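# Place cart parcel upright into gap in desk row

## Task

On the desk stand three parcels in a line with one empty space between two of them. Take the parcel that sits on the cart and set it into that empty space, aligned with the line and with the arrows printed on its sides facing upward. The three parcels already on the desk must stay where they are and remain upright; slight shifting is acceptable. Afterwards open the gripper and move the robot away. Nothing may topple or be left leaning, and the result must stay put without the robot holding it.

## Robot and tools

ROBOT. A wheeled base with a vertical column, a tilting head (head_tilt_rad, 0 roughly level, positive tilts down, -0.61 to 1.308) and two six-joint arms, each ending in a two-finger gripper. Folded, it measures 0.73 m long, 0.62 m wide, 1.88 m tall, with its front 0.40 m forward of the column. The base drives straight or spins in place; it cannot strafe.

FRAMES. Base frame: origin on the floor between the drive wheels, below the column; x forward, y left, z up. The odometry frame is the base frame as it was when the scene began. left_hand and right_hand are reported in the base frame, at the point where the fingers meet (fingertips are 8 mm further). Hand z axis runs along the fingers (quat_wxyz rotates (0,0,1) onto it); hand y runs along the opening direction.

execute_actions. Arguments: "actions", a list holding zero or one action, and "cameras", a list of camera names (cam_head_left, cam_head_right, cam_left_wrist, cam_right_wrist, nav_camera, or "all"; null or omitted means all, [] means none). An empty actions list only reports state and images. An action may contain:
- "base": exactly one relative move. {"translate_m": d} drives d metres from the current spot, forward positive, range -3 to 3. {"rotate_rad": d} spins d radians in place, left/counter-clockwise positive, range -3.2 to 3.2. A move that would need over 8.667 s is rejected.
- "joints": a single dictionary covering both arms and the head, keyed by joint name, each value an absolute target (radians, gripper in metres). Names: head_tilt_rad; left_joint1_rad..left_joint6_rad, left_gripper_m; same for right_. Ranges per arm: joint1 -2.879 to 2.879; joint2 0 to 3.141; joint3 0 to 3.019; joint4 -1.692 to 1.57; joint5 -1.57 to 1.57 (positive swings hand to robot's right); joint6 -2.094 to 2.094 (positive rolls clockwise viewed from behind the hand); gripper 0 to 0.093 m (fingertip spacing). Joint tolerances for "done": 0.045, 0.14, 0.09, 0.055, 0.03, 0.035 rad, gripper 0.003 m, head 0.03.
- "speeds": optional caps for this action only: translate_m 0.05-0.8 m/s, rotate_rad 0.1-1 rad/s (maximum is default). Arms ignore it.
Any unknown key or out-of-range number rejects the whole call with no motion. An action lasts at most 15 s. Joints or base left out may still be driving toward an earlier target. Once a result reports a stop, later motion calls in that same reply are skipped.

ARM GEOMETRY (approximate). Left joint1 = -1.57 or right joint1 = 1.57 with joints 5 and 6 at 0 puts the arm in a forward-facing vertical plane 0.23 m beside the column. Let a = j2 - 0.35, b = 1.05 + j2 - j3, c = b - j4 (c = 1.57 means fingers straight down). Hand point: forward = 0.12 + 0.39 sin a + 0.38 cos b + 0.25 cos c; height = 1.46 + 0.39 cos a - 0.38 sin b - 0.25 sin c. E.g. j2,j3,j4 = 0.93, 0.78, 0.14 gives about 0.60 m forward, 1.21 m up. Real hands sag lower and nearer the column by up to ~5 cm (about 12 cm under heavy or far loads); trust the reported hand position. Empty reach is about 1 m from the shoulder, lowest about 0.47 m up; the floor is out of reach. Load guide with fingers down: 3.2 kg near 0.4 m forward, 0.65-1.2 m high; 2 kg to 0.6 m; 1 kg to 0.8 m at 0.9-1.2 m high. A gripper holds roughly 2-6 kg.

GRIPPER. Fingers are 7 cm long; outer width is the opening plus 1 cm at tips, plus 5 cm at the base. The housing is 10 cm wide, 7 cm deep; the wrist camera juts 11 cm to one side. To grasp, command an opening smaller than the object ("off_target" is then expected). A reported opening staying 0.002 m or more above target means something is held.

MOTION CAVEATS. Tiny changes (under ~0.03 rad, 0.08 for joints 2-3) may not move a joint. For gentle contact, step about 0.05 rad per call from your last target. A blocked arm keeps pressing and may time out; to relieve it, resend its reported positions as targets (a loaded arm then drops slightly). Prolonged pressing, especially with joint5 far over, heats motors; at 100 °C the arm goes limp and falls (MOTOR HOT warns at 85 °C).

wait: {"seconds": 0-10}; no new command, returns state and images.
zoom_image: {"camera": name, "region": [x0,y0,x1,y1]} in pixels of that camera's most recent full image (504x504, origin top-left), region no larger than 504 square.
finished_scene: {"scene": integer}; irreversible, ends the scene and reports success. Replying with no tool call ends everything.

RESULT LINES. base_status/joint_status: "done" (base: wheels turned the full amount, slip included), "off_target" (resting short, may still push), "contact_stop" (base only, a wheel stalled; back off 0.05 m before retrying or turning), "time_out", "not_followed" with "joint command not followed" and a cause (safety check blocked arm targets for collision with the other arm, itself, the body or a room object; move each involved joint at least 0.05 rad back or move the other arm away). on_its_own lists uncommanded behaviour; "held at" is a target, not a position. base_odometry counts wheel turns only; if turned_by_wheels and turned_by_imu differ by over ~4% and at least 0.05 rad, the base hit something or slipped. base_tilt is in degrees (forward, right positive); a forward drop of 0.5° or more while moving means leaning back, so reverse 0.05 m. motor_effort lists left_wheel and right_wheel in percent (bracket = peak); rest values out of range suggest pushing. wheel_motors_off = 1 when wheels are cut after about 3 s of hard pushing (2 s off, base not holding). Table tops 0.30-1.20 m high can slide over the housing and strike the column.

AVOID. Arms colliding or pressing on each other (can end the run), dropping or knocking over parcels, pushing hard with base or arm, overheating a loaded arm.

CAMERAS. Calibration in OpenCV convention, T_world_to_cam maps base frame to camera; wrist camera poses depend on joint readings and are less accurate.

Each tool is called after ">>>" as a command line: name --argument value for each argument, lists and objects as JSON in quotes; but a table of rows of numbers goes row by row, as --pt "numbers of a row", without its own name.

## Session

>>> execute_actions --actions '[]'

Scene clock: 0.00 s.
base_odometry: x=+0.000 y=+0.000 heading=+0.000 (m, m, rad; odometry frame)
turned_by_wheels: +0.000 (rad since the last result)
turned_by_imu: +0.000 (rad since the last result)
base_tilt: forward=+0.6 right=+0.1 (deg)
base_status: not commanded
joint_positions: head_tilt_rad=+0.883 left_joint1_rad=-1.560 left_joint2_rad=+0.901 left_joint3_rad=+0.397 left_joint4_rad=-0.902 left_joint5_rad=-0.026 left_joint6_rad=+0.075 left_gripper_m=+0.095 right_joint1_rad=+1.593 right_joint2_rad=+0.896 right_joint3_rad=+0.394 right_joint4_rad=-0.992 right_joint5_rad=-0.027 right_joint6_rad=+0.007 right_gripper_m=+0.095
joint_status: not commanded
wheel_motors_off: 0
motor_effort: left_wheel=+3 right_wheel=+2 (%)
left_hand: x=+0.1446 y=+0.2314 z=+1.2453 quat_wxyz=(+0.427, -0.035, -0.904, +0.001) (m; base frame)
right_hand: x=+0.1302 y=-0.2165 z=+1.2639 quat_wxyz=(+0.467, +0.000, -0.884, -0.016) (m; base frame)
pictures: cam_head_left, cam_head_right, cam_left_wrist, cam_right_wrist, nav_camera
Images, in order (width x height): cam_head_left 504x504, cam_head_right 504x504, cam_left_wrist 504x504, cam_right_wrist 504x504, nav_camera 504x504.

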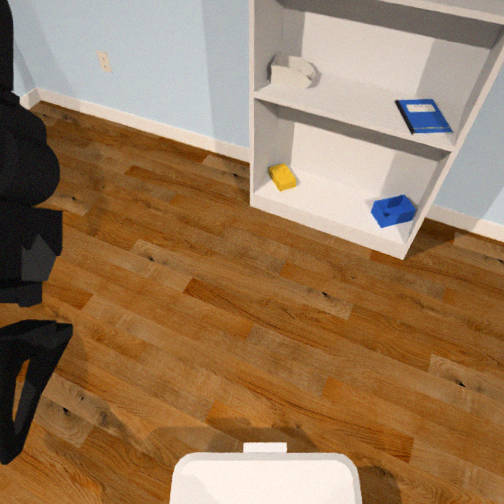

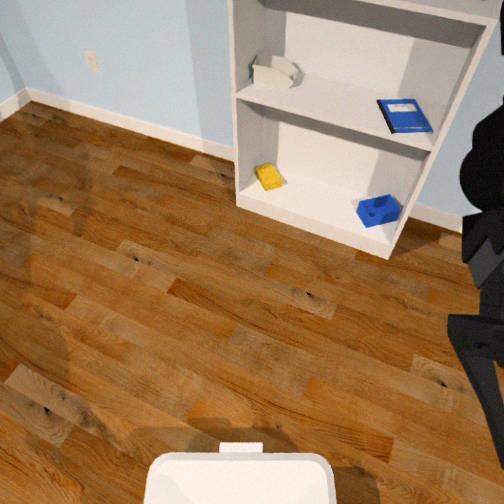

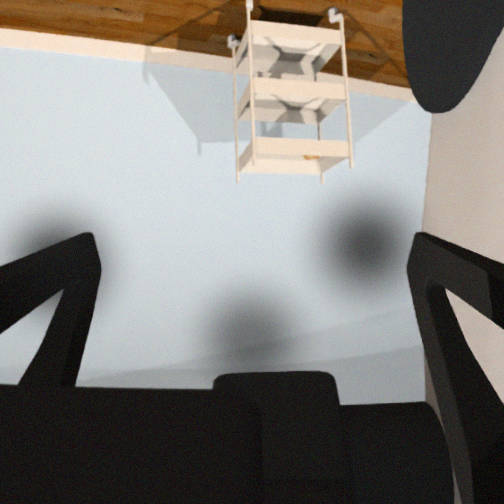

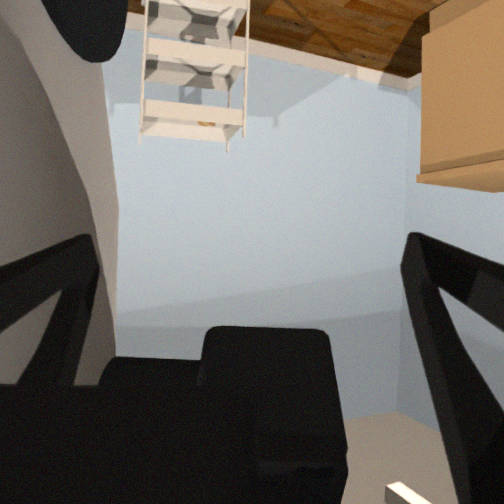

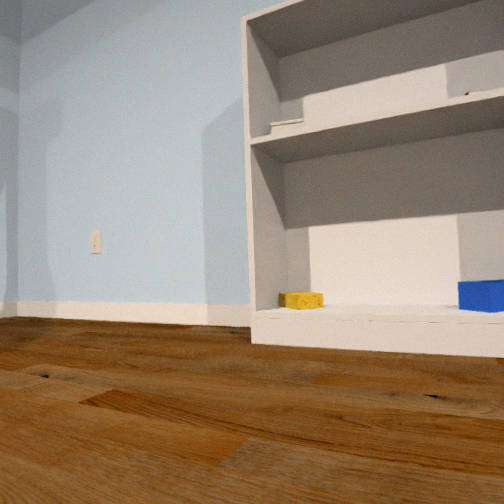

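Cart is behind; desk is perhaps behind-right.

>>> execute_actions --actions '[{"base":{"rotate_rad":-2.6},"joints":{"head_tilt_rad":0.5}}]' --cameras '["cam_head_left","nav_camera"]'

Scene clock: 8.13 s.
base_odometry: x=+0.000 y=+0.000 heading=-2.599 (m, m, rad; odometry frame)
turned_by_wheels: -2.599 (rad since the last result)
turned_by_imu: -2.570 (rad since the last result)
base_tilt: forward=+0.6 right=+0.1 (deg)
base_status: done
joint_positions: head_tilt_rad=+0.518 left_joint1_rad=-1.560 left_joint2_rad=+0.901 left_joint3_rad=+0.397 left_joint4_rad=-0.902 left_joint5_rad=-0.026 left_joint6_rad=+0.075 left_gripper_m=+0.095 right_joint1_rad=+1.593 right_joint2_rad=+0.896 right_joint3_rad=+0.394 right_joint4_rad=-0.992 right_joint5_rad=-0.027 right_joint6_rad=+0.007 right_gripper_m=+0.095
joint_status: all done
wheel_motors_off: 0
motor_effort: left_wheel=+0(44) right_wheel=-1(50) (%)
left_hand: x=+0.1446 y=+0.2314 z=+1.2453 quat_wxyz=(+0.427, -0.035, -0.904, +0.001) (m; base frame)
right_hand: x=+0.1302 y=-0.2165 z=+1.2639 quat_wxyz=(+0.467, +0.000, -0.884, -0.016) (m; base frame)
pictures: cam_head_left, nav_camera
camera_calibration (this result's frames):
cam_head_left: T_world_to_cam=[[0.00105223, -0.99999, -0.00442712, 0.0475019], [-0.539386, 0.00316034, -0.842053, 1.33829], [0.842058, 0.00327396, -0.539377, 0.714657], [0, 0, 0, 1]] pos_world=[0.120024, 0.0409322, 1.51259]
Images, in order (width x height): cam_head_left 504x504, nav_camera 504x504.

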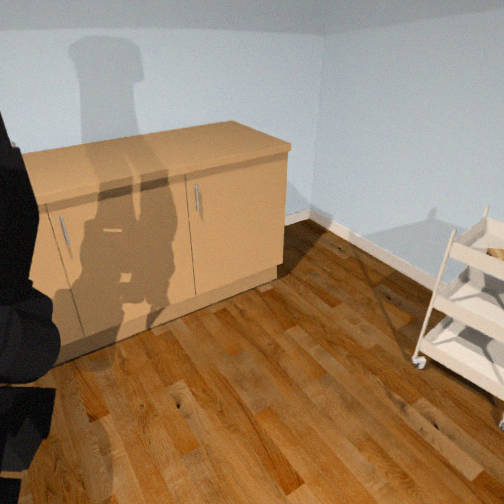

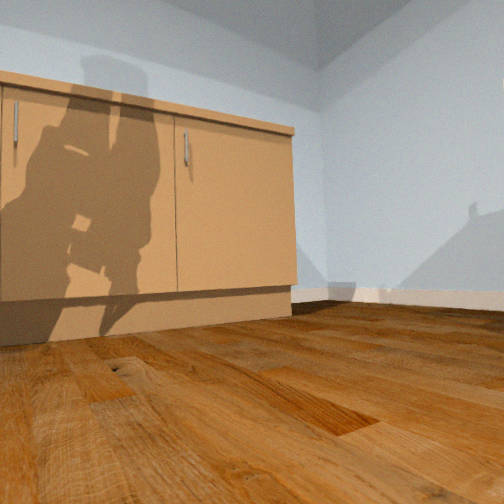

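>>> execute_actions --actions '[{"base":{"rotate_rad":-0.95}}]' --cameras '["cam_head_left","cam_head_right","nav_camera"]'

Scene clock: 21.80 s.
base_odometry: x=+0.000 y=+0.000 heading=+2.734 (m, m, rad; odometry frame)
turned_by_wheels: -0.949 (rad since the last result)
turned_by_imu: -0.941 (rad since the last result)
base_tilt: forward=+0.5 right=+0.2 (deg)
base_status: done
joint_positions: head_tilt_rad=+0.518 left_joint1_rad=-1.560 left_joint2_rad=+0.901 left_joint3_rad=+0.397 left_joint4_rad=-0.902 left_joint5_rad=-0.026 left_joint6_rad=+0.075 left_gripper_m=+0.095 right_joint1_rad=+1.593 right_joint2_rad=+0.896 right_joint3_rad=+0.394 right_joint4_rad=-0.992 right_joint5_rad=-0.027 right_joint6_rad=+0.007 right_gripper_m=+0.095
joint_status: not commanded
wheel_motors_off: 0
motor_effort: left_wheel=+0(27) right_wheel=-1(33) (%)
left_hand: x=+0.1446 y=+0.2314 z=+1.2453 quat_wxyz=(+0.427, -0.035, -0.904, +0.001) (m; base frame)
right_hand: x=+0.1302 y=-0.2165 z=+1.2639 quat_wxyz=(+0.467, +0.000, -0.884, -0.016) (m; base frame)
pictures: cam_head_left, cam_head_right, nav_camera
camera_calibration (this result's frames):
cam_head_left: T_world_to_cam=[[0.00105233, -0.99999, -0.00442709, 0.0475019], [-0.539367, 0.00316034, -0.842065, 1.33831], [0.84207, 0.00327396, -0.539358, 0.714628], [0, 0, 0, 1]] pos_world=[0.120024, 0.0409322, 1.51259]
cam_head_right: T_world_to_cam=[[0.0205108, -0.999789, 0.0008067, -0.0307452], [-0.539706, -0.0117513, -0.841772, 1.33295], [0.841604, 0.01683, -0.539833, 0.716519], [0, 0, 0, 1]] pos_world=[0.117007, -0.0271338, 1.50887]
Images, in order (width x height): cam_head_left 504x504, cam_head_right 504x504, nav_camera 504x504.

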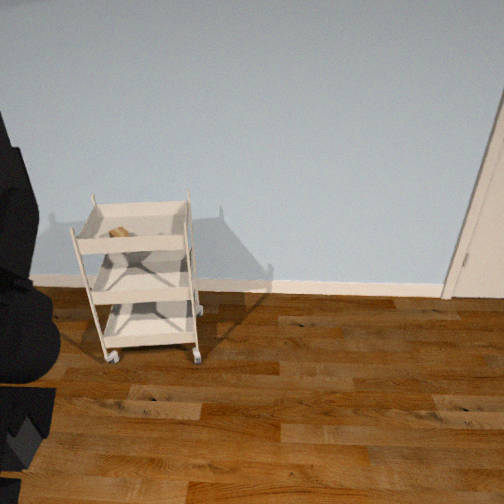

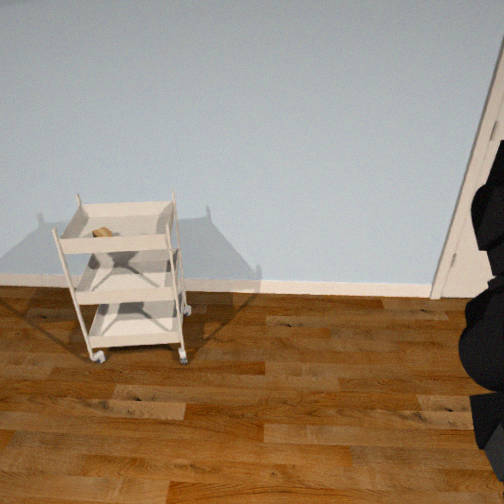

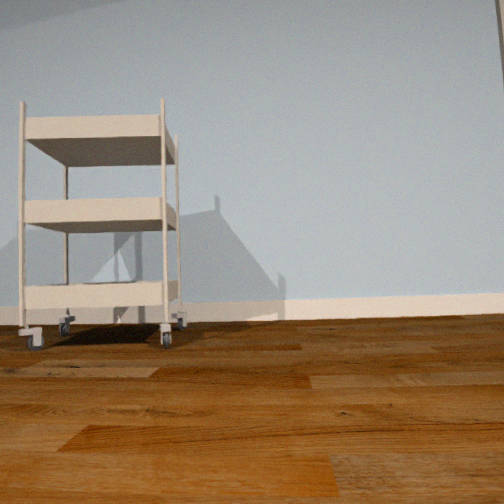

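>>> execute_actions --actions '[{"base":{"rotate_rad":-1.2}}]' --cameras '["cam_head_left"]'

>>> zoom_image --camera "cam_head_left" --region '[100,100,400,300]'

Scene clock: 35.60 s.
base_odometry: x=+0.000 y=+0.000 heading=+1.535 (m, m, rad; odometry frame)
turned_by_wheels: -1.199 (rad since the last result)
turned_by_imu: -1.188 (rad since the last result)
base_tilt: forward=+0.6 right=+0.1 (deg)
base_status: done
joint_positions: head_tilt_rad=+0.518 left_joint1_rad=-1.560 left_joint2_rad=+0.901 left_joint3_rad=+0.397 left_joint4_rad=-0.902 left_joint5_rad=-0.026 left_joint6_rad=+0.075 left_gripper_m=+0.095 right_joint1_rad=+1.593 right_joint2_rad=+0.896 right_joint3_rad=+0.394 right_joint4_rad=-0.992 right_joint5_rad=-0.027 right_joint6_rad=+0.007 right_gripper_m=+0.095
joint_status: not commanded
wheel_motors_off: 0
motor_effort: left_wheel=+0(26) right_wheel=+0(34) (%)
left_hand: x=+0.1446 y=+0.2314 z=+1.2453 quat_wxyz=(+0.427, -0.035, -0.904, +0.001) (m; base frame)
right_hand: x=+0.1302 y=-0.2165 z=+1.2639 quat_wxyz=(+0.467, +0.000, -0.884, -0.016) (m; base frame)
pictures: cam_head_left
camera_calibration (this result's frames):
cam_head_left: T_world_to_cam=[[0.0010524, -0.99999, -0.00442708, 0.0475018], [-0.539353, 0.00316034, -0.842074, 1.33832], [0.842079, 0.00327396, -0.539344, 0.714605], [0, 0, 0, 1]] pos_world=[0.120025, 0.0409322, 1.5126]
Images, in order (width x height): cam_head_left 504x504.

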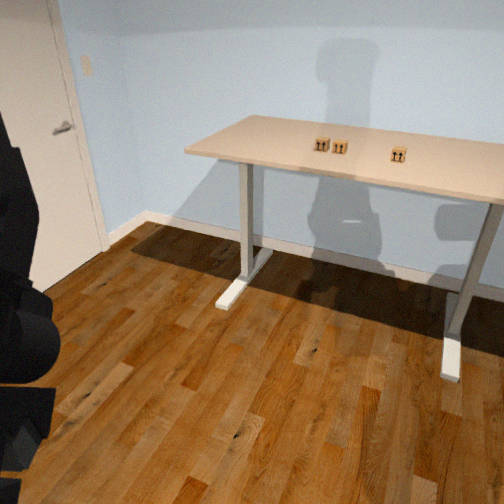

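Region (100, 100, 400, 300) of cam_head_left's 504x504 image, scaled by 1.680, with more detail than that image has.

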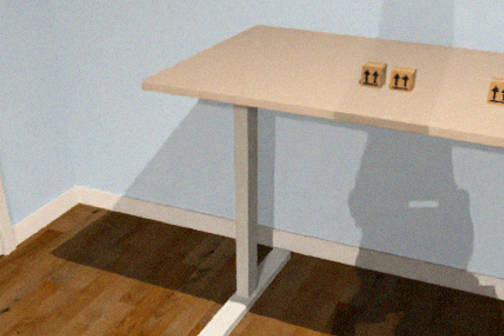

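>>> execute_actions --actions '[{"base":{"rotate_rad":1.69},"joints":{"head_tilt_rad":0.9}}]' --cameras '[]'

>>> execute_actions --actions '[{"base":{"translate_m":0.78}}]' --cameras '[]'

>>> execute_actions --actions '[{"base":{"rotate_rad":-0.49}}]' --cameras '["cam_head_left","cam_head_right"]'

Scene clock: 46.57 s.
base_odometry: x=+0.000 y=+0.000 heading=-3.059 (m, m, rad; odometry frame)
turned_by_wheels: +1.689 (rad since the last result)
turned_by_imu: +1.669 (rad since the last result)
base_tilt: forward=+0.5 right=+0.1 (deg)
base_status: done
joint_positions: head_tilt_rad=+0.901 left_joint1_rad=-1.560 left_joint2_rad=+0.901 left_joint3_rad=+0.397 left_joint4_rad=-0.902 left_joint5_rad=-0.026 left_joint6_rad=+0.075 left_gripper_m=+0.095 right_joint1_rad=+1.593 right_joint2_rad=+0.896 right_joint3_rad=+0.394 right_joint4_rad=-0.992 right_joint5_rad=-0.027 right_joint6_rad=+0.007 right_gripper_m=+0.095
joint_status: all done
wheel_motors_off: 0
motor_effort: left_wheel=-1(32) right_wheel=+1(39) (%)
left_hand: x=+0.1446 y=+0.2314 z=+1.2453 quat_wxyz=(+0.427, -0.035, -0.904, +0.001) (m; base frame)
right_hand: x=+0.1304 y=-0.2165 z=+1.2638 quat_wxyz=(+0.467, +0.000, -0.884, -0.016) (m; base frame)
pictures: none
No camera images: the call's "cameras" was empty. Leave "cameras" out to get every camera's image.

Scene clock: 49.30 s.
base_odometry: x=-0.777 y=-0.065 heading=-3.059 (m, m, rad; odometry frame)
turned_by_wheels: +0.000 (rad since the last result)
turned_by_imu: -0.001 (rad since the last result)
base_tilt: forward=+0.6 right=+0.2 (deg)
base_status: done
joint_positions: head_tilt_rad=+0.902 left_joint1_rad=-1.560 left_joint2_rad=+0.901 left_joint3_rad=+0.400 left_joint4_rad=-0.902 left_joint5_rad=-0.026 left_joint6_rad=+0.075 left_gripper_m=+0.095 right_joint1_rad=+1.593 right_joint2_rad=+0.896 right_joint3_rad=+0.396 right_joint4_rad=-0.992 right_joint5_rad=-0.027 right_joint6_rad=+0.007 right_gripper_m=+0.095
joint_status: not commanded
wheel_motors_off: 0
motor_effort: left_wheel=+0(49) right_wheel=-1(66) (%)
left_hand: x=+0.1458 y=+0.2314 z=+1.2449 quat_wxyz=(+0.426, -0.035, -0.904, +0.001) (m; base frame)
right_hand: x=+0.1312 y=-0.2165 z=+1.2635 quat_wxyz=(+0.466, +0.000, -0.885, -0.016) (m; base frame)
pictures: none
No camera images: the call's "cameras" was empty. Leave "cameras" out to get every camera's image.

Scene clock: 51.07 s.
base_odometry: x=-0.777 y=-0.065 heading=+2.735 (m, m, rad; odometry frame)
turned_by_wheels: -0.489 (rad since the last result)
turned_by_imu: -0.481 (rad since the last result)
base_tilt: forward=+0.6 right=+0.1 (deg)
base_status: done
joint_positions: head_tilt_rad=+0.902 left_joint1_rad=-1.560 left_joint2_rad=+0.901 left_joint3_rad=+0.400 left_joint4_rad=-0.902 left_joint5_rad=-0.026 left_joint6_rad=+0.075 left_gripper_m=+0.095 right_joint1_rad=+1.593 right_joint2_rad=+0.896 right_joint3_rad=+0.396 right_joint4_rad=-0.992 right_joint5_rad=-0.027 right_joint6_rad=+0.007 right_gripper_m=+0.095
joint_status: not commanded
wheel_motors_off: 0
motor_effort: left_wheel=+1(33) right_wheel=-1(56) (%)
left_hand: x=+0.1458 y=+0.2314 z=+1.2449 quat_wxyz=(+0.426, -0.035, -0.904, +0.001) (m; base frame)
right_hand: x=+0.1312 y=-0.2165 z=+1.2635 quat_wxyz=(+0.466, +0.000, -0.885, -0.016) (m; base frame)
pictures: cam_head_left, cam_head_right
camera_calibration (this result's frames):
cam_head_left: T_world_to_cam=[[-0.0006811, -0.99999, -0.00449918, 0.0476995], [-0.815327, 0.00316034, -0.578992, 0.946976], [0.579, 0.00327396, -0.815321, 1.15276], [0, 0, 0, 1]] pos_world=[0.104678, 0.0409322, 1.48838]
cam_head_right: T_world_to_cam=[[0.019322, -0.999789, -0.00692857, -0.0187734], [-0.815532, -0.0117513, -0.578593, 0.941448], [0.57839, 0.01683, -0.815587, 1.15434], [0, 0, 0, 1]] pos_world=[0.100485, -0.0271338, 1.48605]
Images, in order (width x height): cam_head_left 504x504, cam_head_right 504x504.

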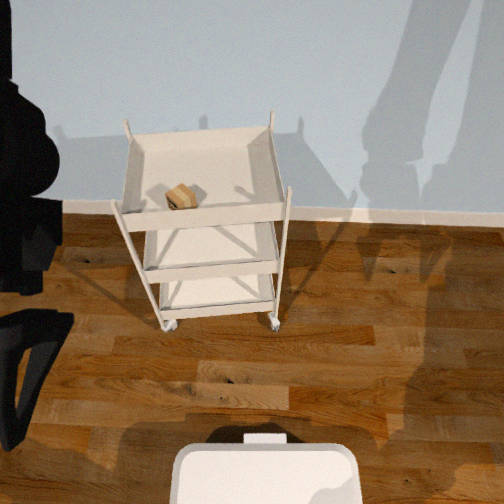

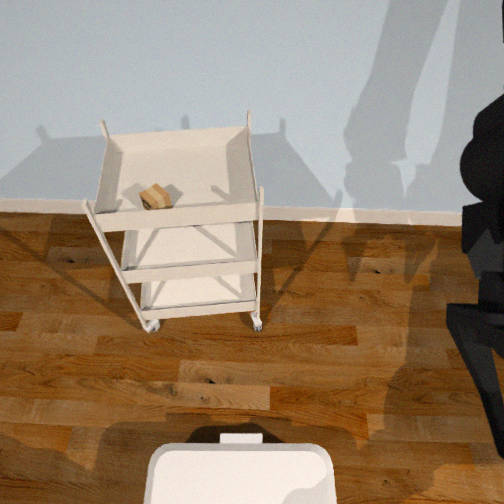

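>>> zoom_image --camera "cam_head_left" --region '[140,160,220,230]'

Region (140, 160, 220, 230) of cam_head_left's 504x504 image, scaled by 6.300, with more detail than that image has; it fills the top 441 rows of this view, and the rest is white.

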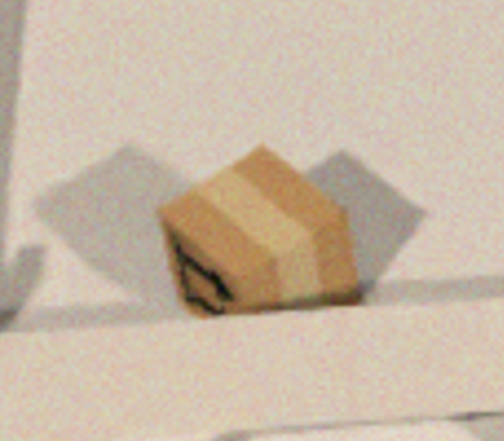

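>>> execute_actions --actions '[{"joints":{"left_joint1_rad":-1.57,"left_joint2_rad":1.45,"left_joint3_rad":1.2,"left_joint4_rad":-0.25,"left_joint5_rad":0,"left_joint6_rad":0,"head_tilt_rad":1.1}}]' --cameras '[]'

>>> execute_actions --actions '[{"base":{"translate_m":0.22}}]' --cameras '["cam_head_left","cam_head_right","cam_left_wrist"]'

Scene clock: 71.07 s.
base_odometry: x=-0.777 y=-0.065 heading=+2.735 (m, m, rad; odometry frame)
turned_by_wheels: +0.000 (rad since the last result)
turned_by_imu: +0.000 (rad since the last result)
base_tilt: forward=+0.6 right=+0.1 (deg)
base_status: not commanded
joint_positions: head_tilt_rad=+1.099 left_joint1_rad=-1.564 left_joint2_rad=+1.450 left_joint3_rad=+1.203 left_joint4_rad=-0.251 left_joint5_rad=-0.002 left_joint6_rad=+0.007 left_gripper_m=+0.095 right_joint1_rad=+1.593 right_joint2_rad=+0.896 right_joint3_rad=+0.396 right_joint4_rad=-0.992 right_joint5_rad=-0.027 right_joint6_rad=+0.007 right_gripper_m=+0.095
joint_status: all done
wheel_motors_off: 0
motor_effort: left_wheel=+4(4) right_wheel=-4(3) (%)
left_hand: x=+0.5779 y=+0.2290 z=+1.0161 quat_wxyz=(-0.013, -0.002, -1.000, -0.004) (m; base frame)
right_hand: x=+0.1312 y=-0.2165 z=+1.2635 quat_wxyz=(+0.466, +0.000, -0.885, -0.016) (m; base frame)
pictures: none
No camera images: the call's "cameras" was empty. Leave "cameras" out to get every camera's image.

Scene clock: 72.87 s.
base_odometry: x=-0.979 y=+0.022 heading=+2.734 (m, m, rad; odometry frame)
turned_by_wheels: -0.001 (rad since the last result)
turned_by_imu: -0.002 (rad since the last result)
base_tilt: forward=+0.6 right=+0.1 (deg)
base_status: done
joint_positions: head_tilt_rad=+1.100 left_joint1_rad=-1.566 left_joint2_rad=+1.449 left_joint3_rad=+1.200 left_joint4_rad=-0.251 left_joint5_rad=-0.002 left_joint6_rad=+0.007 left_gripper_m=+0.095 right_joint1_rad=+1.593 right_joint2_rad=+0.896 right_joint3_rad=+0.396 right_joint4_rad=-0.992 right_joint5_rad=-0.027 right_joint6_rad=+0.007 right_gripper_m=+0.095
joint_status: not commanded
wheel_motors_off: 0
motor_effort: left_wheel=-1(49) right_wheel=+1(63) (%)
left_hand: x=+0.5768 y=+0.2280 z=+1.0163 quat_wxyz=(-0.012, -0.002, -1.000, -0.003) (m; base frame)
right_hand: x=+0.1312 y=-0.2165 z=+1.2635 quat_wxyz=(+0.466, +0.000, -0.885, -0.016) (m; base frame)
pictures: cam_head_left, cam_head_right, cam_left_wrist
camera_calibration (this result's frames):
cam_head_left: T_world_to_cam=[[-0.00155292, -0.99999, -0.00427726, 0.0474014], [-0.9133, 0.00316034, -0.407275, 0.687431], [0.407284, 0.00327396, -0.913296, 1.31223], [0, 0, 0, 1]] pos_world=[0.0934537, 0.0409322, 1.47863]
cam_head_right: T_world_to_cam=[[0.0175813, -0.999789, -0.0105944, -0.013041], [-0.913422, -0.0117513, -0.406844, 0.68185], [0.406634, 0.01683, -0.913436, 1.31362], [0, 0, 0, 1]] pos_world=[0.0888845, -0.0271338, 1.47717]
cam_left_wrist: T_world_to_cam=[[-0.00317589, -0.999956, 0.00887514, 0.219346], [-0.816891, 0.00771334, 0.57674, -0.11545], [-0.576783, -0.00541836, -0.816879, 1.28771], [0, 0, 0, 1]] pos_world=[0.649113, 0.227204, 1.11654]
Images, in order (width x height): cam_head_left 504x504, cam_head_right 504x504, cam_left_wrist 504x504.

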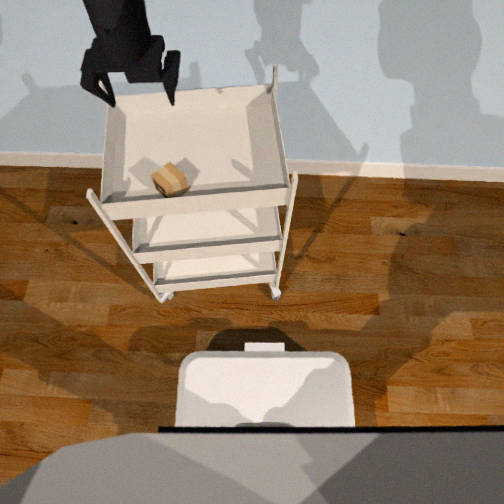

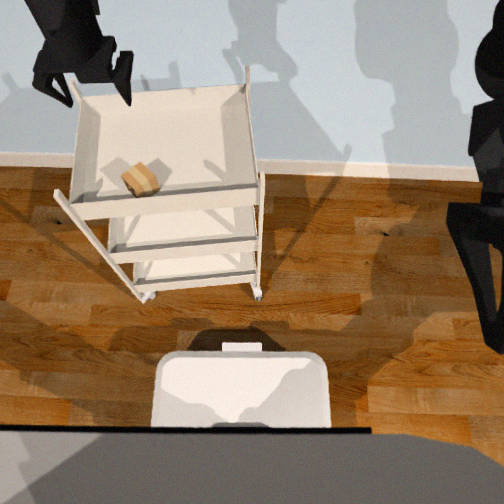

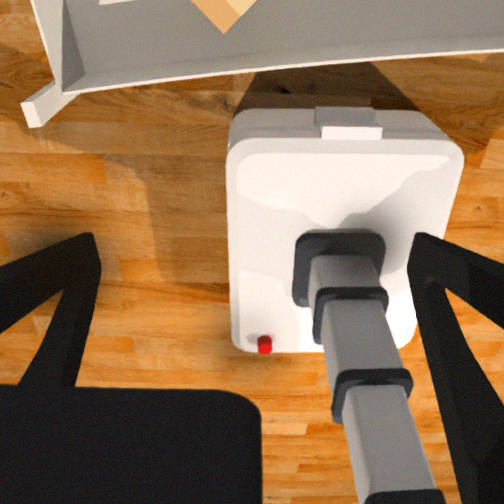

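>>> zoom_image --camera "cam_head_right" --region '[105,145,175,215]'

>>> execute_actions --actions '[{"joints":{"left_joint4_rad":0.2}}]' --cameras '["cam_left_wrist"]'

Region (105, 145, 175, 215) of cam_head_right's 504x504 image, scaled by 7.200, with more detail than that image has.

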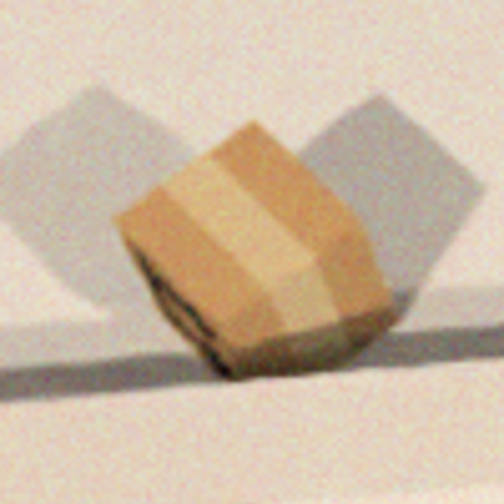

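Scene clock: 79.23 s.
base_odometry: x=-0.979 y=+0.022 heading=+2.734 (m, m, rad; odometry frame)
turned_by_wheels: +0.000 (rad since the last result)
turned_by_imu: +0.000 (rad since the last result)
base_tilt: forward=+0.5 right=+0.1 (deg)
base_status: not commanded
joint_positions: head_tilt_rad=+1.100 left_joint1_rad=-1.566 left_joint2_rad=+1.449 left_joint3_rad=+1.200 left_joint4_rad=+0.191 left_joint5_rad=-0.002 left_joint6_rad=+0.007 left_gripper_m=+0.095 right_joint1_rad=+1.593 right_joint2_rad=+0.896 right_joint3_rad=+0.396 right_joint4_rad=-0.992 right_joint5_rad=-0.027 right_joint6_rad=+0.007 right_gripper_m=+0.095
joint_status: all done
wheel_motors_off: 0
motor_effort: left_wheel=-1(1) right_wheel=+1(1) (%)
left_hand: x=+0.6812 y=+0.2282 z=+1.0423 quat_wxyz=(-0.231, -0.003, -0.973, -0.004) (m; base frame)
right_hand: x=+0.1312 y=-0.2165 z=+1.2635 quat_wxyz=(+0.466, +0.000, -0.885, -0.016) (m; base frame)
pictures: cam_left_wrist
camera_calibration (this result's frames):
cam_left_wrist: T_world_to_cam=[[-0.00824268, -0.999952, 0.00521293, 0.226861], [-0.984963, 0.00901855, 0.172531, 0.490408], [-0.17257, -0.00371242, -0.98499, 1.26866], [0, 0, 0, 1]] pos_world=[0.703836, 0.227137, 1.16383]
Images, in order (width x height): cam_left_wrist 504x504.

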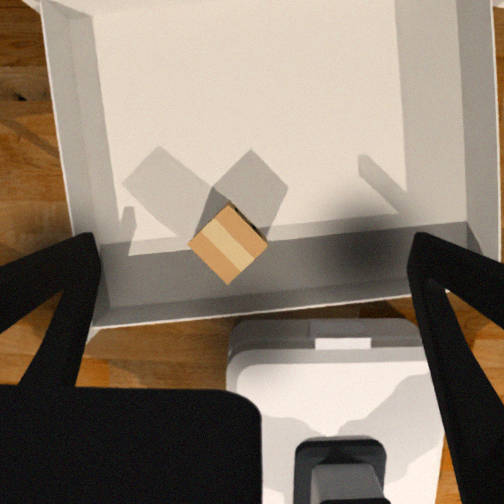

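>>> execute_actions --actions '[{"joints":{"left_joint2_rad":1.98,"left_joint3_rad":2.02,"left_joint4_rad":-0.55,"left_joint6_rad":0.4}}]' --cameras '["cam_left_wrist","cam_head_left"]'

Scene clock: 94.53 s.
base_odometry: x=-0.979 y=+0.022 heading=+2.734 (m, m, rad; odometry frame)
turned_by_wheels: +0.000 (rad since the last result)
turned_by_imu: +0.000 (rad since the last result)
base_tilt: forward=+0.6 right=+0.1 (deg)
base_status: not commanded
joint_positions: head_tilt_rad=+1.100 left_joint1_rad=-1.566 left_joint2_rad=+1.967 left_joint3_rad=+2.006 left_joint4_rad=-0.547 left_joint5_rad=-0.002 left_joint6_rad=+0.392 left_gripper_m=+0.095 right_joint1_rad=+1.593 right_joint2_rad=+0.896 right_joint3_rad=+0.396 right_joint4_rad=-0.992 right_joint5_rad=-0.027 right_joint6_rad=+0.007 right_gripper_m=+0.095
joint_status: all done
wheel_motors_off: 0
motor_effort: left_wheel=-2(2) right_wheel=+2(2) (%)
left_hand: x=+0.7156 y=+0.2290 z=+0.8678 quat_wxyz=(-0.007, -0.194, -0.981, -0.005) (m; base frame)
right_hand: x=+0.1312 y=-0.2165 z=+1.2635 quat_wxyz=(+0.466, +0.000, -0.885, -0.016) (m; base frame)
pictures: cam_head_left, cam_left_wrist
camera_calibration (this result's frames):
cam_head_left: T_world_to_cam=[[-0.00155292, -0.99999, -0.00427726, 0.0474014], [-0.9133, 0.00316034, -0.407275, 0.687431], [0.407284, 0.00327396, -0.913296, 1.31223], [0, 0, 0, 1]] pos_world=[0.0934537, 0.0409322, 1.47863]
cam_left_wrist: T_world_to_cam=[[-0.378594, -0.925556, 0.00354088, 0.47832], [-0.74886, 0.308562, 0.586513, -0.0424701], [-0.543943, 0.219399, -0.809932, 1.16547], [0, 0, 0, 1]] pos_world=[0.783234, 0.200114, 0.967165]
Images, in order (width x height): cam_head_left 504x504, cam_left_wrist 504x504.

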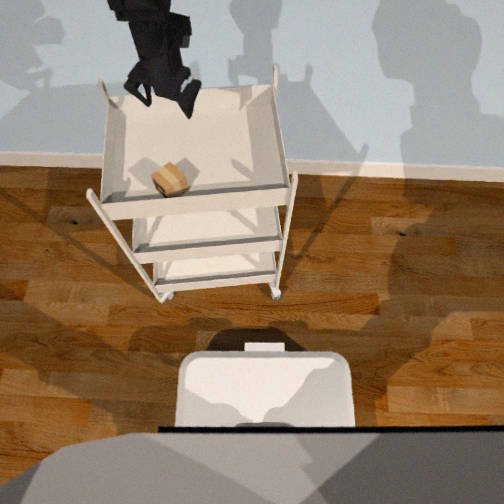

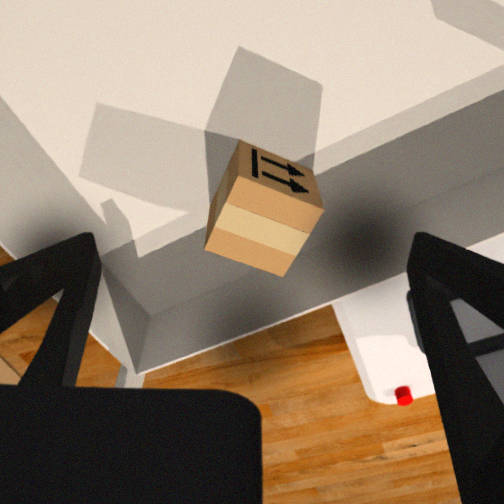

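>>> execute_actions --actions '[{"joints":{"left_joint1_rad":-1.54,"left_joint2_rad":2.08,"left_joint3_rad":1.88,"left_joint4_rad":-0.32,"left_joint6_rad":2.09}}]' --cameras '["cam_left_wrist","cam_head_left"]'

Scene clock: 117.93 s.
base_odometry: x=-0.979 y=+0.022 heading=+2.734 (m, m, rad; odometry frame)
turned_by_wheels: +0.000 (rad since the last result)
turned_by_imu: +0.000 (rad since the last result)
base_tilt: forward=+0.5 right=+0.2 (deg)
base_status: not commanded
joint_positions: head_tilt_rad=+1.100 left_joint1_rad=-1.538 left_joint2_rad=+2.087 left_joint3_rad=+1.864 left_joint4_rad=-0.327 left_joint5_rad=-0.002 left_joint6_rad=+2.082 left_gripper_m=+0.095 right_joint1_rad=+1.593 right_joint2_rad=+0.896 right_joint3_rad=+0.396 right_joint4_rad=-0.992 right_joint5_rad=-0.027 right_joint6_rad=+0.007 right_gripper_m=+0.095
joint_status: all done
wheel_motors_off: 0
motor_effort: left_wheel=-2(2) right_wheel=+2(3) (%)
left_hand: x=+0.6094 y=+0.2524 z=+0.7809 quat_wxyz=(+0.020, -0.859, -0.512, +0.004) (m; base frame)
right_hand: x=+0.1312 y=-0.2165 z=+1.2635 quat_wxyz=(+0.466, +0.000, -0.885, -0.016) (m; base frame)
pictures: cam_head_left, cam_left_wrist
camera_calibration (this result's frames):
cam_head_left: T_world_to_cam=[[-0.00155292, -0.99999, -0.00427726, 0.0474014], [-0.9133, 0.00316034, -0.407275, 0.687431], [0.407284, 0.00327396, -0.913296, 1.31223], [0, 0, 0, 1]] pos_world=[0.0934537, 0.0409322, 1.47863]
cam_left_wrist: T_world_to_cam=[[-0.87997, 0.472051, 0.0531104, 0.374171], [0.40417, 0.685266, 0.605852, -0.891075], [0.249598, 0.554597, -0.793803, 0.451425], [0, 0, 0, 1]] pos_world=[0.57673, 0.183637, 0.87833]
Images, in order (width x height): cam_head_left 504x504, cam_left_wrist 504x504.

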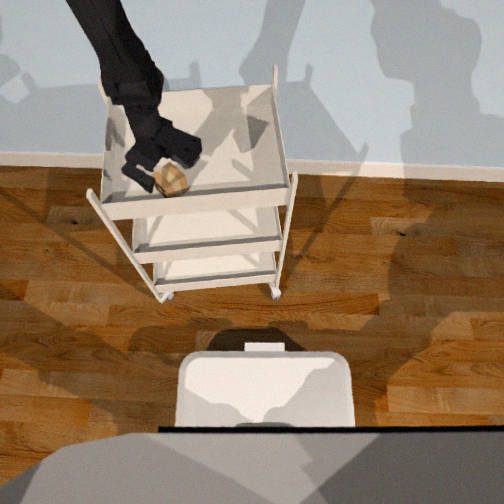

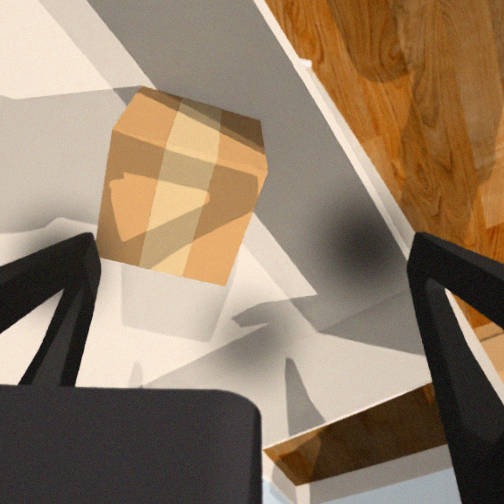

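>>> execute_actions --actions '[{"base":{"translate_m":0.035}}]' --cameras '[]'

>>> execute_actions --actions '[{"joints":{"left_joint2_rad":2.22,"left_joint3_rad":2.07,"left_joint4_rad":-0.36}}]' --cameras '["cam_left_wrist","cam_head_left"]'

Scene clock: 128.90 s.
base_odometry: x=-1.012 y=+0.036 heading=+2.734 (m, m, rad; odometry frame)
turned_by_wheels: -0.001 (rad since the last result)
turned_by_imu: -0.001 (rad since the last result)
base_tilt: forward=+0.7 right=+0.2 (deg)
base_status: done
joint_positions: head_tilt_rad=+1.100 left_joint1_rad=-1.538 left_joint2_rad=+2.083 left_joint3_rad=+1.872 left_joint4_rad=-0.325 left_joint5_rad=-0.002 left_joint6_rad=+2.082 left_gripper_m=+0.095 right_joint1_rad=+1.593 right_joint2_rad=+0.896 right_joint3_rad=+0.396 right_joint4_rad=-0.992 right_joint5_rad=-0.027 right_joint6_rad=+0.007 right_gripper_m=+0.095
joint_status: not commanded
wheel_motors_off: 0
motor_effort: left_wheel=-1(32) right_wheel=+1(44) (%)
left_hand: x=+0.6175 y=+0.2524 z=+0.7837 quat_wxyz=(+0.016, -0.859, -0.512, -0.002) (m; base frame)
right_hand: x=+0.1312 y=-0.2165 z=+1.2635 quat_wxyz=(+0.466, +0.000, -0.885, -0.016) (m; base frame)
pictures: none
No camera images: the call's "cameras" was empty. Leave "cameras" out to get every camera's image.

Scene clock: 129.90 s.
base_odometry: x=-1.012 y=+0.036 heading=+2.733 (m, m, rad; odometry frame)
turned_by_wheels: +0.000 (rad since the last result)
turned_by_imu: +0.000 (rad since the last result)
base_tilt: forward=+0.6 right=+0.2 (deg)
base_status: not commanded
joint_positions: head_tilt_rad=+1.100 left_joint1_rad=-1.538 left_joint2_rad=+2.223 left_joint3_rad=+2.050 left_joint4_rad=-0.356 left_joint5_rad=-0.002 left_joint6_rad=+2.082 left_gripper_m=+0.095 right_joint1_rad=+1.593 right_joint2_rad=+0.896 right_joint3_rad=+0.396 right_joint4_rad=-0.992 right_joint5_rad=-0.027 right_joint6_rad=+0.007 right_gripper_m=+0.095
joint_status: all done
wheel_motors_off: 0
motor_effort: left_wheel=-1(1) right_wheel=+1(2) (%)
left_hand: x=+0.6202 y=+0.2538 z=+0.7361 quat_wxyz=(+0.014, -0.859, -0.512, -0.005) (m; base frame)
right_hand: x=+0.1312 y=-0.2165 z=+1.2635 quat_wxyz=(+0.466, +0.000, -0.885, -0.016) (m; base frame)
pictures: cam_head_left, cam_left_wrist
camera_calibration (this result's frames):
cam_head_left: T_world_to_cam=[[-0.0015538, -0.99999, -0.00427694, 0.0474009], [-0.913383, 0.00316034, -0.407089, 0.687148], [0.407098, 0.00327396, -0.913379, 1.31237], [0, 0, 0, 1]] pos_world=[0.0934412, 0.0409322, 1.47862]
cam_left_wrist: T_world_to_cam=[[-0.880442, 0.472899, 0.0344863, 0.3992], [0.391819, 0.684669, 0.614578, -0.867851], [0.267021, 0.554613, -0.788102, 0.397284], [0, 0, 0, 1]] pos_world=[0.585429, 0.185071, 0.832696]
Images, in order (width x height): cam_head_left 504x504, cam_left_wrist 504x504.

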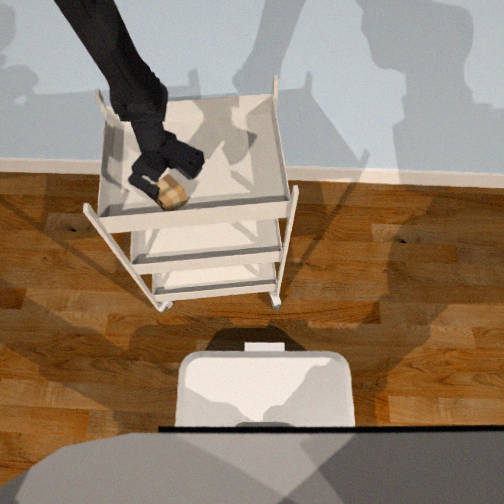

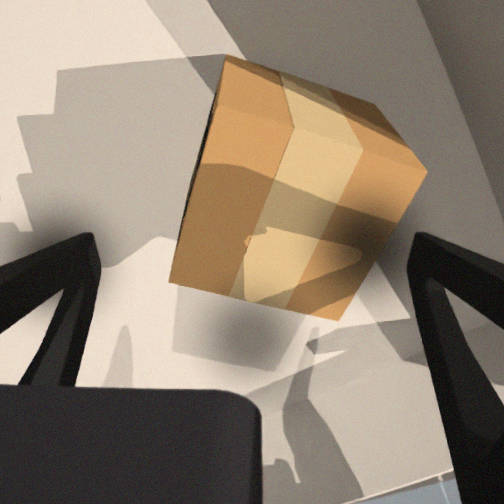

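>>> execute_actions --actions '[{"base":{"translate_m":-0.013}}]' --cameras '[]'

>>> execute_actions --actions '[{"joints":{"left_joint2_rad":2.33,"left_joint3_rad":2.22,"left_joint4_rad":-0.39}}]' --cameras '["cam_left_wrist","cam_head_left"]'

Scene clock: 142.87 s.
base_odometry: x=-1.000 y=+0.031 heading=+2.734 (m, m, rad; odometry frame)
turned_by_wheels: +0.000 (rad since the last result)
turned_by_imu: +0.000 (rad since the last result)
base_tilt: forward=+0.5 right=+0.1 (deg)
base_status: done
joint_positions: head_tilt_rad=+1.100 left_joint1_rad=-1.538 left_joint2_rad=+2.224 left_joint3_rad=+2.056 left_joint4_rad=-0.356 left_joint5_rad=-0.002 left_joint6_rad=+2.082 left_gripper_m=+0.095 right_joint1_rad=+1.593 right_joint2_rad=+0.896 right_joint3_rad=+0.392 right_joint4_rad=-0.992 right_joint5_rad=-0.027 right_joint6_rad=+0.007 right_gripper_m=+0.095
joint_status: not commanded
wheel_motors_off: 0
motor_effort: left_wheel=+0(33) right_wheel=+0(37) (%)
left_hand: x=+0.6232 y=+0.2538 z=+0.7365 quat_wxyz=(+0.013, -0.859, -0.512, -0.007) (m; base frame)
right_hand: x=+0.1294 y=-0.2165 z=+1.2642 quat_wxyz=(+0.467, +0.000, -0.884, -0.016) (m; base frame)
pictures: none
No camera images: the call's "cameras" was empty. Leave "cameras" out to get every camera's image.

Scene clock: 143.67 s.
base_odometry: x=-1.000 y=+0.031 heading=+2.734 (m, m, rad; odometry frame)
turned_by_wheels: +0.000 (rad since the last result)
turned_by_imu: +0.000 (rad since the last result)
base_tilt: forward=+0.5 right=+0.3 (deg)
base_status: not commanded
joint_positions: head_tilt_rad=+1.100 left_joint1_rad=-1.538 left_joint2_rad=+2.326 left_joint3_rad=+2.198 left_joint4_rad=-0.386 left_joint5_rad=-0.002 left_joint6_rad=+2.082 left_gripper_m=+0.095 right_joint1_rad=+1.593 right_joint2_rad=+0.896 right_joint3_rad=+0.392 right_joint4_rad=-0.992 right_joint5_rad=-0.027 right_joint6_rad=+0.007 right_gripper_m=+0.095
joint_status: all done
wheel_motors_off: 0
motor_effort: left_wheel=+0(0) right_wheel=+0(0) (%)
left_hand: x=+0.6261 y=+0.2548 z=+0.7052 quat_wxyz=(+0.011, -0.859, -0.512, -0.012) (m; base frame)
right_hand: x=+0.1294 y=-0.2165 z=+1.2642 quat_wxyz=(+0.467, +0.000, -0.884, -0.016) (m; base frame)
pictures: cam_head_left, cam_left_wrist
camera_calibration (this result's frames):
cam_head_left: T_world_to_cam=[[-0.0015545, -0.99999, -0.00427669, 0.0474006], [-0.91345, 0.00316034, -0.406938, 0.68692], [0.406947, 0.00327396, -0.913446, 1.31248], [0, 0, 0, 1]] pos_world=[0.093431, 0.0409322, 1.47861]
cam_left_wrist: T_world_to_cam=[[-0.880661, 0.473259, 0.0215064, 0.414176], [0.382921, 0.684359, 0.620503, -0.850346], [0.278941, 0.554688, -0.783909, 0.360391], [0, 0, 0, 1]] pos_world=[0.589836, 0.186025, 0.801249]
Images, in order (width x height): cam_head_left 504x504, cam_left_wrist 504x504.

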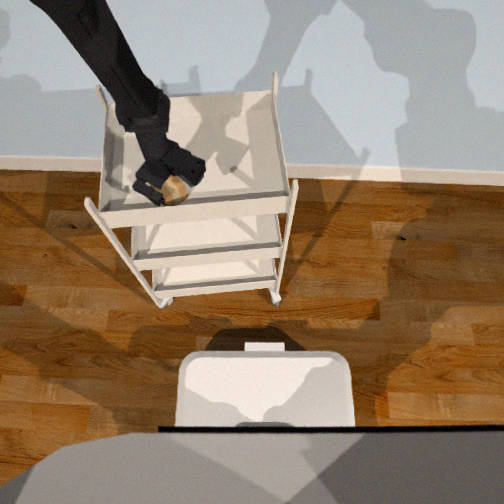

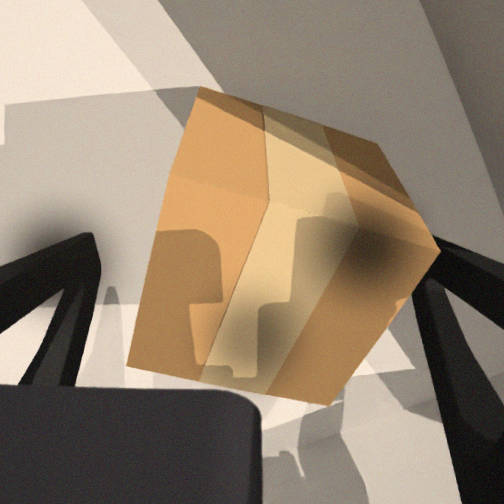

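>>> execute_actions --actions '[{"joints":{"left_joint2_rad":2.37,"left_joint3_rad":2.27}}]' --cameras '[]'

>>> execute_actions --actions '[{"joints":{"left_gripper_m":0.035}}]' --cameras '["cam_left_wrist"]'

Scene clock: 149.80 s.
base_odometry: x=-1.000 y=+0.031 heading=+2.734 (m, m, rad; odometry frame)
turned_by_wheels: +0.000 (rad since the last result)
turned_by_imu: +0.000 (rad since the last result)
base_tilt: forward=+0.5 right=+0.4 (deg)
base_status: not commanded
joint_positions: head_tilt_rad=+1.100 left_joint1_rad=-1.538 left_joint2_rad=+2.355 left_joint3_rad=+2.250 left_joint4_rad=-0.386 left_joint5_rad=-0.002 left_joint6_rad=+2.082 left_gripper_m=+0.095 right_joint1_rad=+1.593 right_joint2_rad=+0.896 right_joint3_rad=+0.392 right_joint4_rad=-0.992 right_joint5_rad=-0.027 right_joint6_rad=+0.007 right_gripper_m=+0.095
joint_status: all done
wheel_motors_off: 0
motor_effort: left_wheel=+0(0) right_wheel=+0(0) (%)
left_hand: x=+0.6350 y=+0.2551 z=+0.6986 quat_wxyz=(+0.005, -0.859, -0.512, -0.021) (m; base frame)
right_hand: x=+0.1294 y=-0.2165 z=+1.2642 quat_wxyz=(+0.467, +0.000, -0.884, -0.016) (m; base frame)
pictures: none
No camera images: the call's "cameras" was empty. Leave "cameras" out to get every camera's image.

Scene clock: 150.43 s.
base_odometry: x=-1.000 y=+0.031 heading=+2.734 (m, m, rad; odometry frame)
turned_by_wheels: +0.000 (rad since the last result)
turned_by_imu: +0.000 (rad since the last result)
base_tilt: forward=+0.5 right=+0.3 (deg)
base_status: not commanded
joint_positions: head_tilt_rad=+1.100 left_joint1_rad=-1.538 left_joint2_rad=+2.355 left_joint3_rad=+2.250 left_joint4_rad=-0.386 left_joint5_rad=-0.001 left_joint6_rad=+2.082 left_gripper_m=+0.065 right_joint1_rad=+1.593 right_joint2_rad=+0.896 right_joint3_rad=+0.392 right_joint4_rad=-0.992 right_joint5_rad=-0.027 right_joint6_rad=+0.007 right_gripper_m=+0.095
joint_status: left_gripper_m off_target (ended at +0.065, target +0.035)
wheel_motors_off: 0
motor_effort: left_wheel=+0(0) right_wheel=+0(0) (%)
left_hand: x=+0.6350 y=+0.2550 z=+0.6986 quat_wxyz=(+0.005, -0.859, -0.512, -0.021) (m; base frame)
right_hand: x=+0.1294 y=-0.2165 z=+1.2642 quat_wxyz=(+0.467, +0.000, -0.884, -0.016) (m; base frame)
pictures: cam_left_wrist
camera_calibration (this result's frames):
cam_left_wrist: T_world_to_cam=[[-0.880619, 0.473822, 0.00168201, 0.435709], [0.369301, 0.684129, 0.628955, -0.847086], [0.296862, 0.554491, -0.77744, 0.336806], [0, 0, 0, 1]] pos_world=[0.596538, 0.186311, 0.793892]
Images, in order (width x height): cam_left_wrist 504x504.

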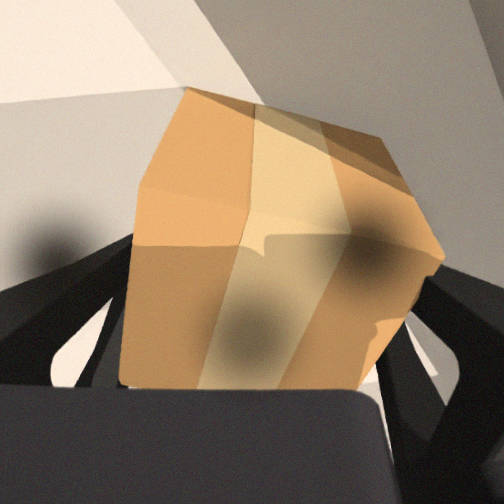

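>>> execute_actions --actions '[]' --cameras '["cam_left_wrist"]'

Scene clock: 155.17 s.
base_odometry: x=-1.000 y=+0.031 heading=+2.734 (m, m, rad; odometry frame)
turned_by_wheels: +0.000 (rad since the last result)
turned_by_imu: +0.000 (rad since the last result)
base_tilt: forward=+0.6 right=+0.3 (deg)
base_status: not commanded
joint_positions: head_tilt_rad=+1.100 left_joint1_rad=-1.538 left_joint2_rad=+2.355 left_joint3_rad=+2.250 left_joint4_rad=-0.386 left_joint5_rad=-0.001 left_joint6_rad=+2.082 left_gripper_m=+0.065 right_joint1_rad=+1.593 right_joint2_rad=+0.896 right_joint3_rad=+0.392 right_joint4_rad=-0.992 right_joint5_rad=-0.027 right_joint6_rad=+0.007 right_gripper_m=+0.095
joint_status: left_gripper_m off_target (ended at +0.065, target +0.035)
wheel_motors_off: 0
motor_effort: left_wheel=+0(0) right_wheel=+0(0) (%)
left_hand: x=+0.6350 y=+0.2550 z=+0.6986 quat_wxyz=(+0.005, -0.859, -0.512, -0.021) (m; base frame)
right_hand: x=+0.1294 y=-0.2165 z=+1.2642 quat_wxyz=(+0.467, +0.000, -0.884, -0.016) (m; base frame)
pictures: cam_left_wrist
camera_calibration (this result's frames):
cam_left_wrist: T_world_to_cam=[[-0.880619, 0.473822, 0.00168201, 0.435709], [0.369301, 0.684129, 0.628955, -0.847086], [0.296862, 0.554491, -0.77744, 0.336806], [0, 0, 0, 1]] pos_world=[0.596538, 0.186311, 0.793892]
Images, in order (width x height): cam_left_wrist 504x504.

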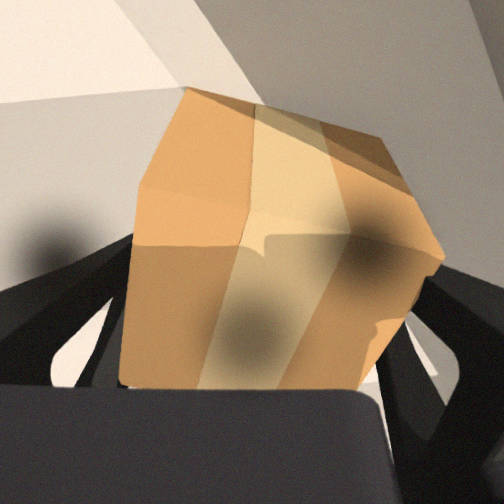

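>>> execute_actions --actions '[{"joints":{"left_joint6_rad":1.6}}]' --cameras '[]'

>>> execute_actions --actions '[{"joints":{"left_gripper_m":0.093}}]' --cameras '[]'

>>> execute_actions --actions '[{"joints":{"left_joint6_rad":1.85}}]' --cameras '["cam_left_wrist"]'

Scene clock: 166.63 s.
base_odometry: x=-1.000 y=+0.031 heading=+2.734 (m, m, rad; odometry frame)
turned_by_wheels: +0.000 (rad since the last result)
turned_by_imu: +0.000 (rad since the last result)
base_tilt: forward=+0.6 right=+0.2 (deg)
base_status: not commanded
joint_positions: head_tilt_rad=+1.100 left_joint1_rad=-1.538 left_joint2_rad=+2.355 left_joint3_rad=+2.250 left_joint4_rad=-0.386 left_joint5_rad=-0.001 left_joint6_rad=+1.607 left_gripper_m=+0.065 right_joint1_rad=+1.593 right_joint2_rad=+0.896 right_joint3_rad=+0.392 right_joint4_rad=-0.992 right_joint5_rad=-0.027 right_joint6_rad=+0.007 right_gripper_m=+0.095
joint_status: all done
wheel_motors_off: 0
motor_effort: left_wheel=+0(0) right_wheel=+0(0) (%)
left_hand: x=+0.6347 y=+0.2550 z=+0.6984 quat_wxyz=(+0.000, -0.714, -0.700, -0.022) (m; base frame)
right_hand: x=+0.1294 y=-0.2165 z=+1.2642 quat_wxyz=(+0.467, +0.000, -0.884, -0.016) (m; base frame)
pictures: none
No camera images: the call's "cameras" was empty. Leave "cameras" out to get every camera's image.

Scene clock: 167.27 s.
base_odometry: x=-1.000 y=+0.031 heading=+2.734 (m, m, rad; odometry frame)
turned_by_wheels: +0.000 (rad since the last result)
turned_by_imu: +0.000 (rad since the last result)
base_tilt: forward=+0.5 right=+0.1 (deg)
base_status: not commanded
joint_positions: head_tilt_rad=+1.100 left_joint1_rad=-1.538 left_joint2_rad=+2.355 left_joint3_rad=+2.250 left_joint4_rad=-0.386 left_joint5_rad=-0.001 left_joint6_rad=+1.607 left_gripper_m=+0.093 right_joint1_rad=+1.593 right_joint2_rad=+0.896 right_joint3_rad=+0.392 right_joint4_rad=-0.992 right_joint5_rad=-0.027 right_joint6_rad=+0.007 right_gripper_m=+0.095
joint_status: all done
wheel_motors_off: 0
motor_effort: left_wheel=+0(0) right_wheel=+0(0) (%)
left_hand: x=+0.6347 y=+0.2550 z=+0.6984 quat_wxyz=(+0.000, -0.714, -0.700, -0.022) (m; base frame)
right_hand: x=+0.1294 y=-0.2165 z=+1.2642 quat_wxyz=(+0.467, +0.000, -0.884, -0.016) (m; base frame)
pictures: none
No camera images: the call's "cameras" was empty. Leave "cameras" out to get every camera's image.

Scene clock: 168.13 s.
base_odometry: x=-1.000 y=+0.031 heading=+2.734 (m, m, rad; odometry frame)
turned_by_wheels: +0.000 (rad since the last result)
turned_by_imu: +0.000 (rad since the last result)
base_tilt: forward=+0.6 right=+0.3 (deg)
base_status: not commanded
joint_positions: head_tilt_rad=+1.100 left_joint1_rad=-1.538 left_joint2_rad=+2.355 left_joint3_rad=+2.250 left_joint4_rad=-0.386 left_joint5_rad=-0.001 left_joint6_rad=+1.842 left_gripper_m=+0.093 right_joint1_rad=+1.593 right_joint2_rad=+0.896 right_joint3_rad=+0.392 right_joint4_rad=-0.992 right_joint5_rad=-0.027 right_joint6_rad=+0.007 right_gripper_m=+0.095
joint_status: all done
wheel_motors_off: 0
motor_effort: left_wheel=+0(0) right_wheel=+0(0) (%)
left_hand: x=+0.6347 y=+0.2550 z=+0.6984 quat_wxyz=(+0.002, -0.791, -0.611, -0.022) (m; base frame)
right_hand: x=+0.1294 y=-0.2165 z=+1.2642 quat_wxyz=(+0.467, +0.000, -0.884, -0.016) (m; base frame)
pictures: cam_left_wrist
camera_calibration (this result's frames):
cam_left_wrist: T_world_to_cam=[[-0.967919, 0.251155, -0.00740573, 0.553996], [0.191499, 0.756453, 0.625386, -0.749957], [0.162671, 0.603904, -0.780281, 0.411294], [0, 0, 0, 1]] pos_world=[0.612933, 0.179786, 0.79404]
Images, in order (width x height): cam_left_wrist 504x504.

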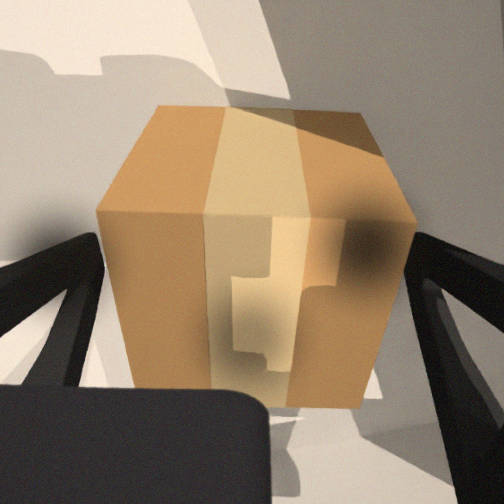

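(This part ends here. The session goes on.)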